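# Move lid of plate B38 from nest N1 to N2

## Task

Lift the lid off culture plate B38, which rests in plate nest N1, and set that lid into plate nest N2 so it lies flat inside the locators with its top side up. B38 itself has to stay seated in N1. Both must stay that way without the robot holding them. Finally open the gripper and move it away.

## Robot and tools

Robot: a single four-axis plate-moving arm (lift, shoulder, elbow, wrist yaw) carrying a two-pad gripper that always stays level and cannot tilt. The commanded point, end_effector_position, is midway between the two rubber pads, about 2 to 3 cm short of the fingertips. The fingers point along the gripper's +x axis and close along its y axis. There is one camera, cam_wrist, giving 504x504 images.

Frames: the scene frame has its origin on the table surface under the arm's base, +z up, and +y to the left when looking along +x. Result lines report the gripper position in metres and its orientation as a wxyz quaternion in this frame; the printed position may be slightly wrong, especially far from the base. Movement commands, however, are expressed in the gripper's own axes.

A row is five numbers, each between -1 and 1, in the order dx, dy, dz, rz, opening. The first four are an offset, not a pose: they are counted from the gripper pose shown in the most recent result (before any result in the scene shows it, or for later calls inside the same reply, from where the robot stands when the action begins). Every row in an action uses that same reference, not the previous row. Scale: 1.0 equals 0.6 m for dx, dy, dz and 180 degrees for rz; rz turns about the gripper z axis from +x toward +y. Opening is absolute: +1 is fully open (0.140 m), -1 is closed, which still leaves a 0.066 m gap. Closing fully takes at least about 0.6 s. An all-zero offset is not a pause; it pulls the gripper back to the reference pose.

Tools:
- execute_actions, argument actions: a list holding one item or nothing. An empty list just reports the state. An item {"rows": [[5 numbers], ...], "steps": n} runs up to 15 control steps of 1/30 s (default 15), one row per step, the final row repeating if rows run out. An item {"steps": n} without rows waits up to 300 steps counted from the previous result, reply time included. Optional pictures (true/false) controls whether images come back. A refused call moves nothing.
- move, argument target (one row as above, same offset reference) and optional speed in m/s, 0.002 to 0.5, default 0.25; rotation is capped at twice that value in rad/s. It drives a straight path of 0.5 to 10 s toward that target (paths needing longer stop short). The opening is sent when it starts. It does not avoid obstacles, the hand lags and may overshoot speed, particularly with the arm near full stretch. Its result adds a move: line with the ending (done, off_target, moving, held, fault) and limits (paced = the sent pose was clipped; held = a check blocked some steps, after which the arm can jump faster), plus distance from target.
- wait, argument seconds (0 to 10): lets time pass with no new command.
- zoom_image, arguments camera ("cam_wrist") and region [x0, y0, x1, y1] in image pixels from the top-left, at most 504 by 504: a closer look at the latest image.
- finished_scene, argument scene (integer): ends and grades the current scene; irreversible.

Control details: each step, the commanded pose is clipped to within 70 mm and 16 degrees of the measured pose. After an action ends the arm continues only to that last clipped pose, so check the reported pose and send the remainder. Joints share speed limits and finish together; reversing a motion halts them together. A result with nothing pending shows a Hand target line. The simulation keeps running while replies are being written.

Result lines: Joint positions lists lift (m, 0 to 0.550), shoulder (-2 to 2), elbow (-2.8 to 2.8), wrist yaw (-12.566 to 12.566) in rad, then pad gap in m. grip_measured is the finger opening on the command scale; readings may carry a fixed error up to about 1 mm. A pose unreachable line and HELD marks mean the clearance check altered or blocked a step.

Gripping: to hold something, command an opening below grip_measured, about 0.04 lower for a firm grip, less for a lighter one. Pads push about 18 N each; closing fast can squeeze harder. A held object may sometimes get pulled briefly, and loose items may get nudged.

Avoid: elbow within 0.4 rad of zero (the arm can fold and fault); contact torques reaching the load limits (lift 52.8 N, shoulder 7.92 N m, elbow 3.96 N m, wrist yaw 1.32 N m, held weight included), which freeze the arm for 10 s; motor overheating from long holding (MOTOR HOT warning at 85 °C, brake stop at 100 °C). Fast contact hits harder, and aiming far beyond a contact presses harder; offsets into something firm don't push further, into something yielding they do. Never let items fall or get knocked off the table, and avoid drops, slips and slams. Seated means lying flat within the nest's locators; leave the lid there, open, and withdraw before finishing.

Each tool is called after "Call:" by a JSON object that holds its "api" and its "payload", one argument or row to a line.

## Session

Call:
{"api": "execute_actions", "payload": {
  "actions": []
}}

Scene clock: 0.00 s of 7200.00 s.
end_effector_position=(+0.5929, -0.1024, +0.1973) grip_measured=+0.99 end_effector_quat_wxyz=(+0.943, +0.000, +0.000, +0.333)
Joint positions: [ 0.192  0.17   1.539 -1.029  0.14 ]
Hand target: +0.593, -0.102, +0.197; +0.943, +0.000, +0.000, +0.333

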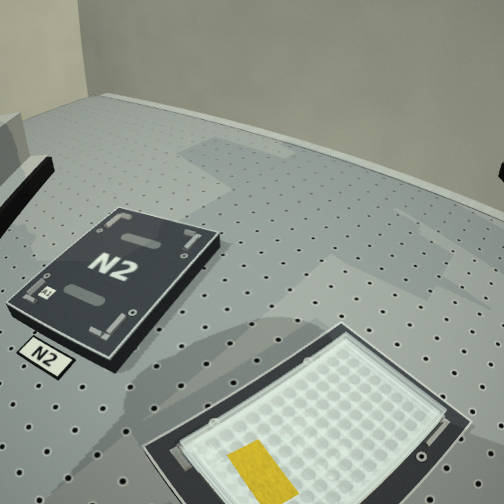

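Call:
{"api": "move", "payload": {
  "target": [-0.05,0.1,-0.12,-0.303,0.3]
}}

Scene clock: 14.90 s of 7200.00 s.
end_effector_position=(+0.5320, -0.0744, +0.1252) grip_measured=+0.30 end_effector_quat_wxyz=(+0.991, +0.000, +0.000, -0.136)
Joint positions: [ 0.12   0.804  0.883 -1.959  0.114]
Hand target: +0.532, -0.074, +0.125; +0.991, +0.000, +0.000, -0.136
Off the commanded pose: 0.000 m, 0 deg.
After step 90, 9.67 s passed at rest.
move: done

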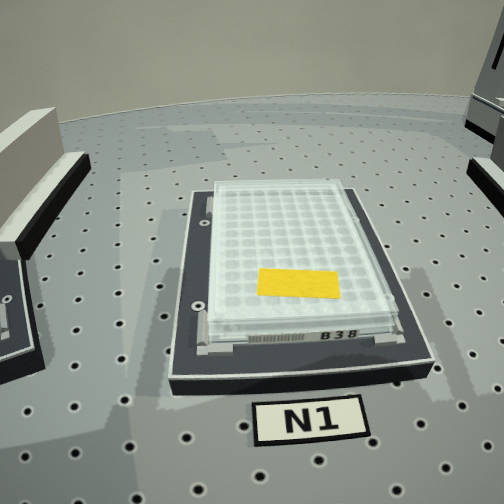

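Call:
{"api": "move", "payload": {
  "target": [-0.02,-0.025,-0.125,0.0183,0.3],
  "speed": 0.15
}}

Scene clock: 32.90 s of 7200.00 s.
end_effector_position=(+0.5164, -0.0857, +0.0502) grip_measured=+0.30 end_effector_quat_wxyz=(+0.994, +0.000, +0.000, -0.107)
Joint positions: [ 0.045  0.718  0.827 -1.759  0.114]
Hand target: +0.516, -0.086, +0.050; +0.994, +0.000, +0.000, -0.107
Off the commanded pose: 0.000 m, 0 deg.
After step 90, 14.17 s passed at rest.
move: done

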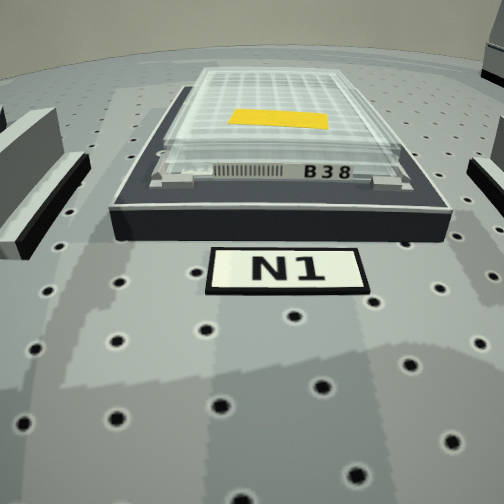

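Call:
{"api": "move", "payload": {
  "target": [0.187,0,-0.014,0,0.0],
  "speed": 0.1
}}

Scene clock: 44.93 s of 7200.00 s.
end_effector_position=(+0.6260, -0.1096, +0.0418) grip_measured=+0.00 end_effector_quat_wxyz=(+0.994, +0.000, +0.000, -0.107)
Joint positions: [ 0.037  0.556  1.339 -2.109  0.103]
Hand target: +0.626, -0.110, +0.042; +0.994, +0.000, +0.000, -0.107
Off the commanded pose: 0.000 m, 0 deg.
After step 90, 7.63 s passed at rest.
move: done

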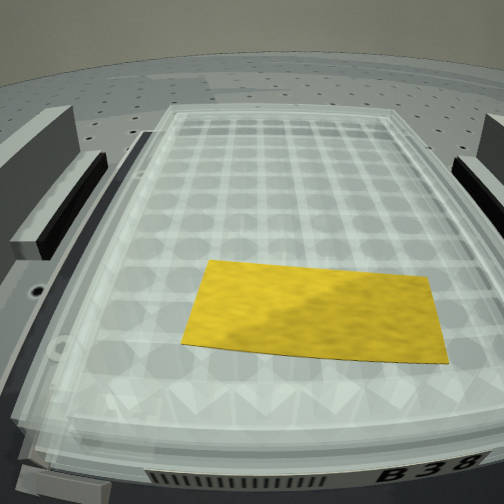

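Call:
{"api": "move", "payload": {
  "target": [0.007,0,-0.002,0,-0.4],
  "speed": 0.03
}}

Call:
{"api": "move", "payload": {
  "target": [0,0,0,0,-0.55]
}}

Scene clock: 56.53 s of 7200.00 s.
end_effector_position=(+0.6301, -0.1104, +0.0407) grip_measured=-0.40 end_effector_quat_wxyz=(+0.994, +0.000, +0.000, -0.107)
Joint positions: [ 0.036  0.548  1.36  -2.122  0.088]
Hand target: +0.630, -0.110, +0.041; +0.994, +0.000, +0.000, -0.107
Off the commanded pose: 0.000 m, 0 deg.
After step 90, 7.90 s passed at rest.
move: done

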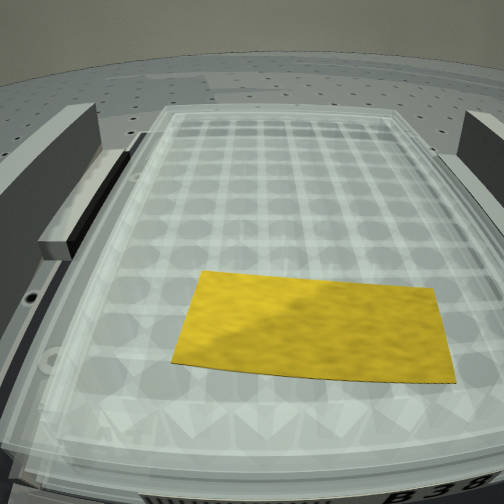

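Scene clock: 57.03 s of 7200.00 s.
end_effector_position=(+0.6298, -0.1110, +0.0407) grip_measured=-0.50 end_effector_quat_wxyz=(+0.994, +0.000, +0.000, -0.108)
Joint positions: [ 0.036  0.548  1.359 -2.124  0.085]
Hand target: +0.630, -0.110, +0.041; +0.994, +0.000, +0.000, -0.107
Off the commanded pose: 0.001 m, 0 deg.
move: done

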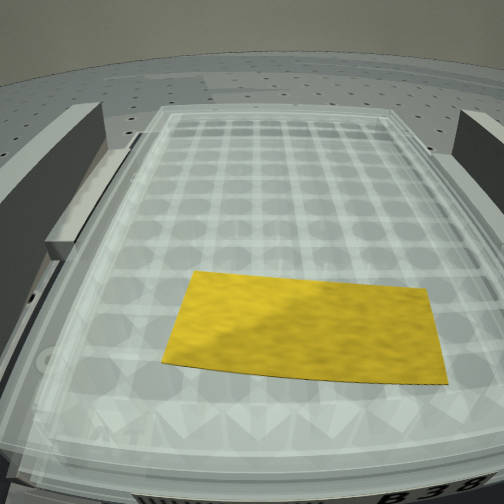

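Call:
{"api": "move", "payload": {
  "target": [0,0,0.05,0,-0.55],
  "speed": 0.04
}}

Scene clock: 61.33 s of 7200.00 s.
end_effector_position=(+0.6298, -0.1111, +0.0707) grip_measured=-0.50 end_effector_quat_wxyz=(+0.994, +0.000, +0.000, -0.109)
Joint positions: [ 0.066  0.547  1.359 -2.124  0.085]
Hand target: +0.630, -0.111, +0.071; +0.994, +0.000, +0.000, -0.108
Off the commanded pose: 0.000 m, 0 deg.
After step 90, 0.33 s passed at rest.
move: done

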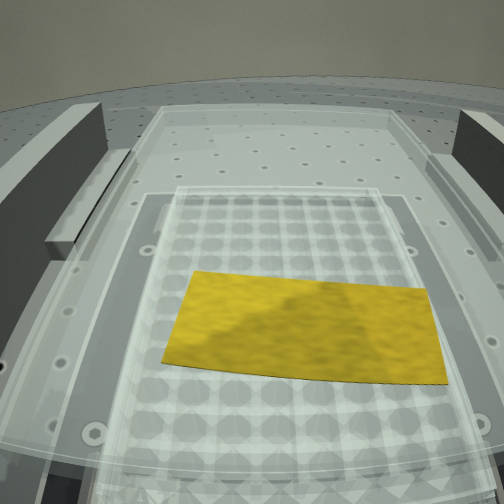

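Call:
{"api": "move", "payload": {
  "target": [-0.185,0.268,0.085,0.152,-0.55],
  "speed": 0.18
}}

Scene clock: 77.30 s of 7200.00 s.
end_effector_position=(+0.5563, +0.0701, +0.1218) grip_measured=-0.50 end_effector_quat_wxyz=(+0.992, +0.000, +0.000, +0.130)
Joint positions: [ 0.117  1.074  0.985 -1.798  0.085]
Hand target: +0.556, +0.070, +0.122; +0.992, +0.000, +0.000, +0.129
Off the commanded pose: 0.000 m, 0 deg.
After step 90, 11.33 s passed at rest.
move: done

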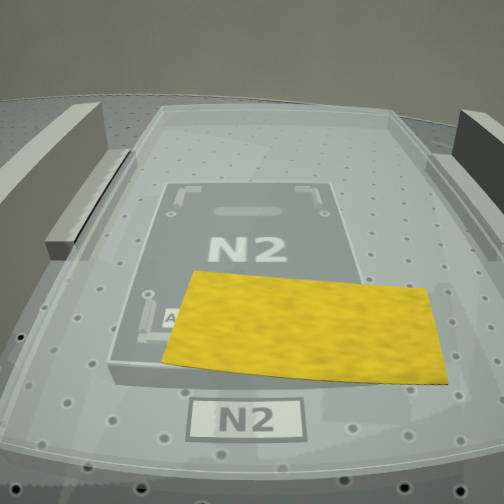

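Call:
{"api": "move", "payload": {
  "target": [0.165,0.021,-0.085,-0.0045,-0.55],
  "speed": 0.12
}}

Scene clock: 83.97 s of 7200.00 s.
end_effector_position=(+0.6487, +0.1079, +0.0707) grip_measured=-0.50 end_effector_quat_wxyz=(+0.992, +0.000, +0.000, +0.123)
Joint positions: [ 0.066  0.974  1.449 -2.176  0.085]
Hand target: +0.649, +0.108, +0.071; +0.992, +0.000, +0.000, +0.123
Off the commanded pose: 0.000 m, 0 deg.
After step 90, 2.43 s passed at rest.
move: done

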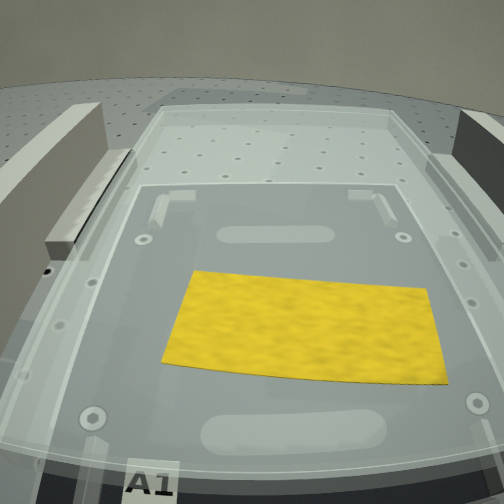

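Call:
{"api": "move", "payload": {
  "target": [0.012,0.001,-0.035,0.0045,-0.55],
  "speed": 0.04
}}

Scene clock: 92.77 s of 7200.00 s.
end_effector_position=(+0.6555, +0.1103, +0.0496) grip_measured=-0.50 end_effector_quat_wxyz=(+0.991, +0.000, +0.000, +0.130)
Joint positions: [ 0.045  0.956  1.487 -2.181  0.085]
Hand target: +0.656, +0.110, +0.050; +0.992, +0.000, +0.000, +0.130
Off the commanded pose: 0.000 m, 0 deg.
After step 90, 5.00 s passed at rest.
move: done

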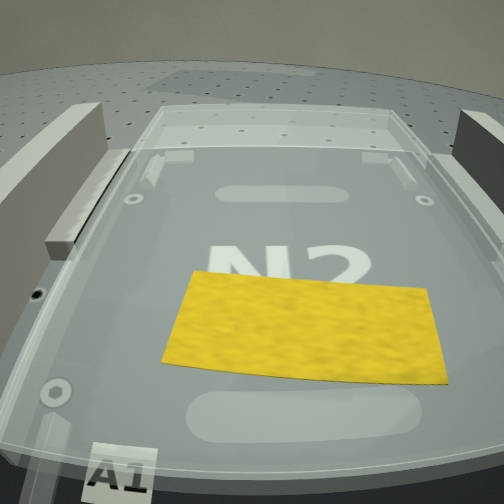

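Call:
{"api": "move", "payload": {
  "target": [-0.003,0,-0.016,0,-0.55],
  "speed": 0.015
}}

Scene clock: 103.07 s of 7200.00 s.
end_effector_position=(+0.6538, +0.1097, +0.0400) grip_measured=-0.50 end_effector_quat_wxyz=(+0.992, +0.000, +0.000, +0.130)
Joint positions: [ 0.035  0.959  1.477 -2.175  0.085]
Hand target: +0.654, +0.110, +0.040; +0.991, +0.000, +0.000, +0.130
Off the commanded pose: 0.000 m, 0 deg.
After step 90, 6.43 s passed at rest.
move: done

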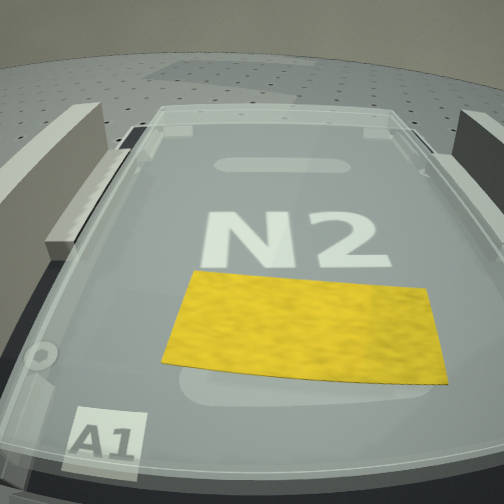

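Call:
{"api": "move", "payload": {
  "target": [0,0,-0.004,0,-0.55],
  "speed": 0.006
}}

Scene clock: 108.73 s of 7200.00 s.
end_effector_position=(+0.6538, +0.1097, +0.0376) grip_measured=-0.50 end_effector_quat_wxyz=(+0.992, +0.000, +0.000, +0.130)
Joint positions: [ 0.033  0.959  1.477 -2.175  0.085]
Hand target: +0.654, +0.110, +0.038; +0.992, +0.000, +0.000, +0.130
Off the commanded pose: 0.000 m, 0 deg.
After step 90, 1.97 s passed at rest.
move: done

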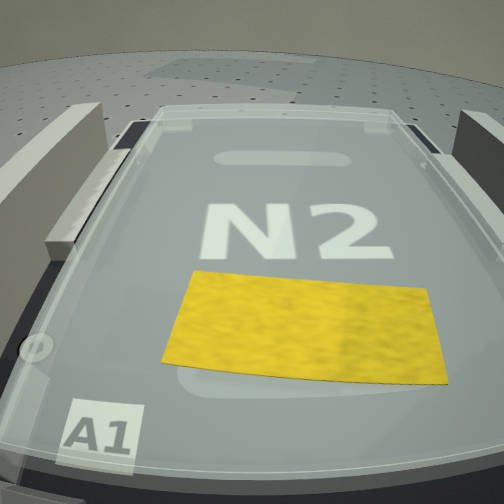

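Call:
{"api": "move", "payload": {
  "target": [0,0,-0.003,0,-0.55],
  "speed": 0.005
}}

Scene clock: 115.37 s of 7200.00 s.
end_effector_position=(+0.6538, +0.1096, +0.0359) grip_measured=-0.50 end_effector_quat_wxyz=(+0.992, +0.000, +0.000, +0.130)
Joint positions: [ 0.031  0.959  1.477 -2.175  0.085]
Hand target: +0.654, +0.110, +0.036; +0.992, +0.000, +0.000, +0.130
Off the commanded pose: 0.000 m, 0 deg.
After step 90, 2.93 s passed at rest.
move: done

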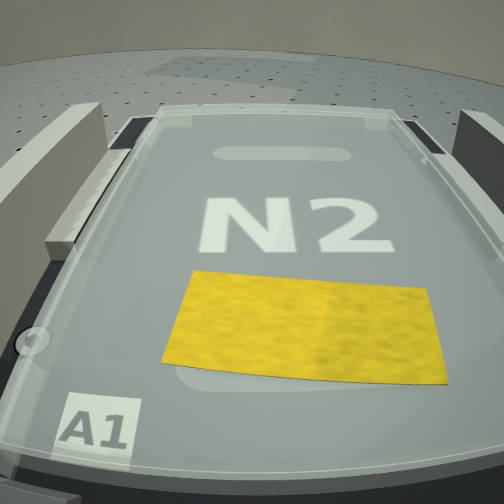

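Call:
{"api": "move", "payload": {
  "target": [0,0,-0.003,0,-0.55],
  "speed": 0.005
}}

Scene clock: 118.63 s of 7200.00 s.
end_effector_position=(+0.6536, +0.1092, +0.0347) grip_measured=-0.50 end_effector_quat_wxyz=(+0.992, +0.000, +0.000, +0.130)
Joint positions: [ 0.03   0.959  1.476 -2.175  0.085]
Hand target: +0.654, +0.110, +0.034; +0.992, +0.000, +0.000, +0.130
Off the commanded pose: 0.001 m, 0 deg.
move: done

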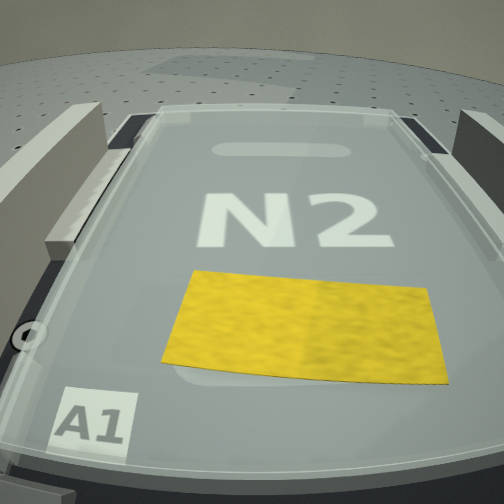

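Call:
{"api": "move", "payload": {
  "target": [0,-0.0005,0,0,-0.2],
  "speed": 0.005
}}

Call:
{"api": "move", "payload": {
  "target": [-0.15,0,0.1,0,0.3],
  "speed": 0.12
}}

Call:
{"api": "zoom_image", "payload": {
  "camera": "cam_wrist",
  "region": [100, 130, 460, 430]
}}

Scene clock: 123.47 s of 7200.00 s.
end_effector_position=(+0.6536, +0.1089, +0.0347) grip_measured=-0.20 end_effector_quat_wxyz=(+0.992, +0.000, +0.000, +0.129)
Joint positions: [ 0.03   0.958  1.475 -2.174  0.096]
Hand target: +0.654, +0.109, +0.035; +0.992, +0.000, +0.000, +0.130
Off the commanded pose: 0.000 m, 0 deg.
After step 90, 1.13 s passed at rest.
move: done

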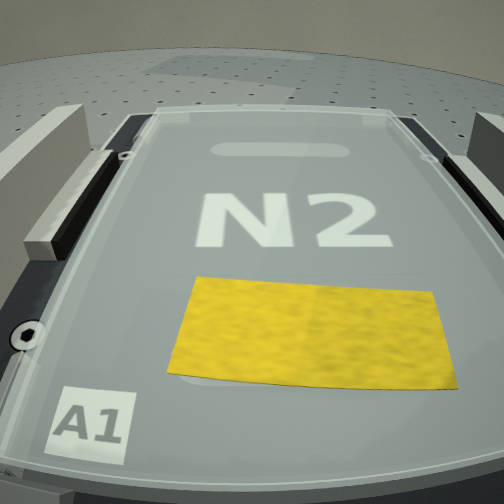

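Scene clock: 124.67 s of 7200.00 s.
end_effector_position=(+0.5666, +0.0858, +0.0948) grip_measured=+0.30 end_effector_quat_wxyz=(+0.992, +0.000, +0.000, +0.129)
Joint positions: [ 0.09   1.109  1.042 -1.892  0.114]
Hand target: +0.567, +0.086, +0.095; +0.992, +0.000, +0.000, +0.129
Off the commanded pose: 0.000 m, 0 deg.
move: done

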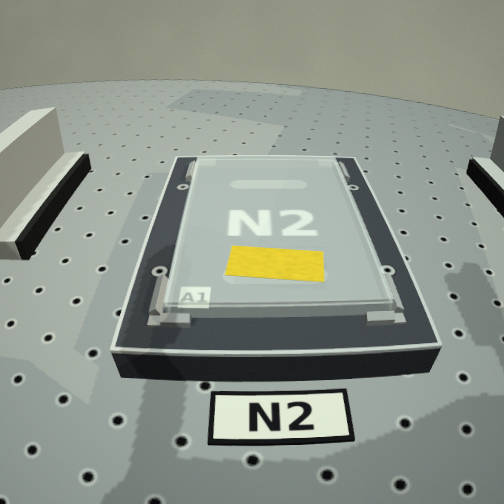

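Region (100, 130, 460, 430) of cam_wrist's 504x504 image, scaled by 1.400, with more detail than that image has.

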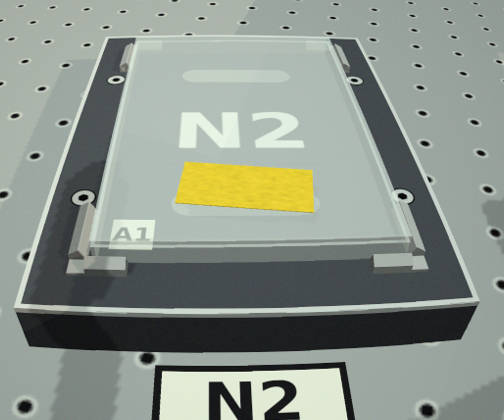

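Call:
{"api": "move", "payload": {
  "target": [-0.135,-0.268,0.05,-0.152,0.3]
}}

Call:
{"api": "zoom_image", "payload": {
  "camera": "cam_wrist",
  "region": [100, 120, 460, 420]
}}

Scene clock: 131.20 s of 7200.00 s.
end_effector_position=(+0.5294, -0.0906, +0.1248) grip_measured=+0.30 end_effector_quat_wxyz=(+0.994, +0.000, +0.000, -0.109)
Joint positions: [ 0.12   0.697  0.886 -1.803  0.114]
Hand target: +0.529, -0.090, +0.125; +0.994, +0.000, +0.000, -0.109
Off the commanded pose: 0.000 m, 0 deg.
After step 90, 2.23 s passed at rest.
move: done

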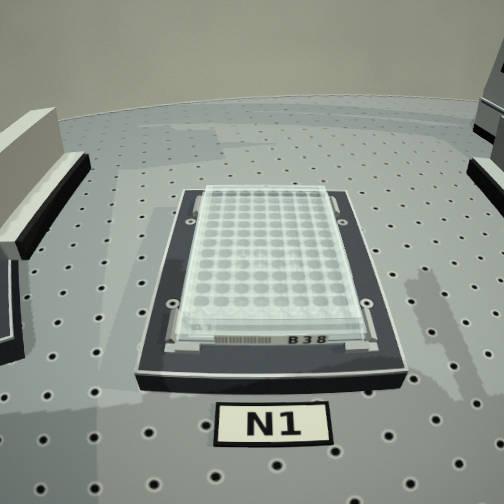

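Region (100, 120, 460, 420) of cam_wrist's 504x504 image, scaled by 1.400, with more detail than that image has.

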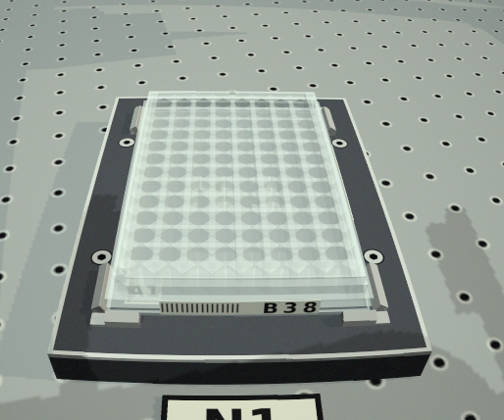

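Call:
{"api": "finished_scene", "payload": {
  "scene": 2
}}

The scene is finished: the task was done.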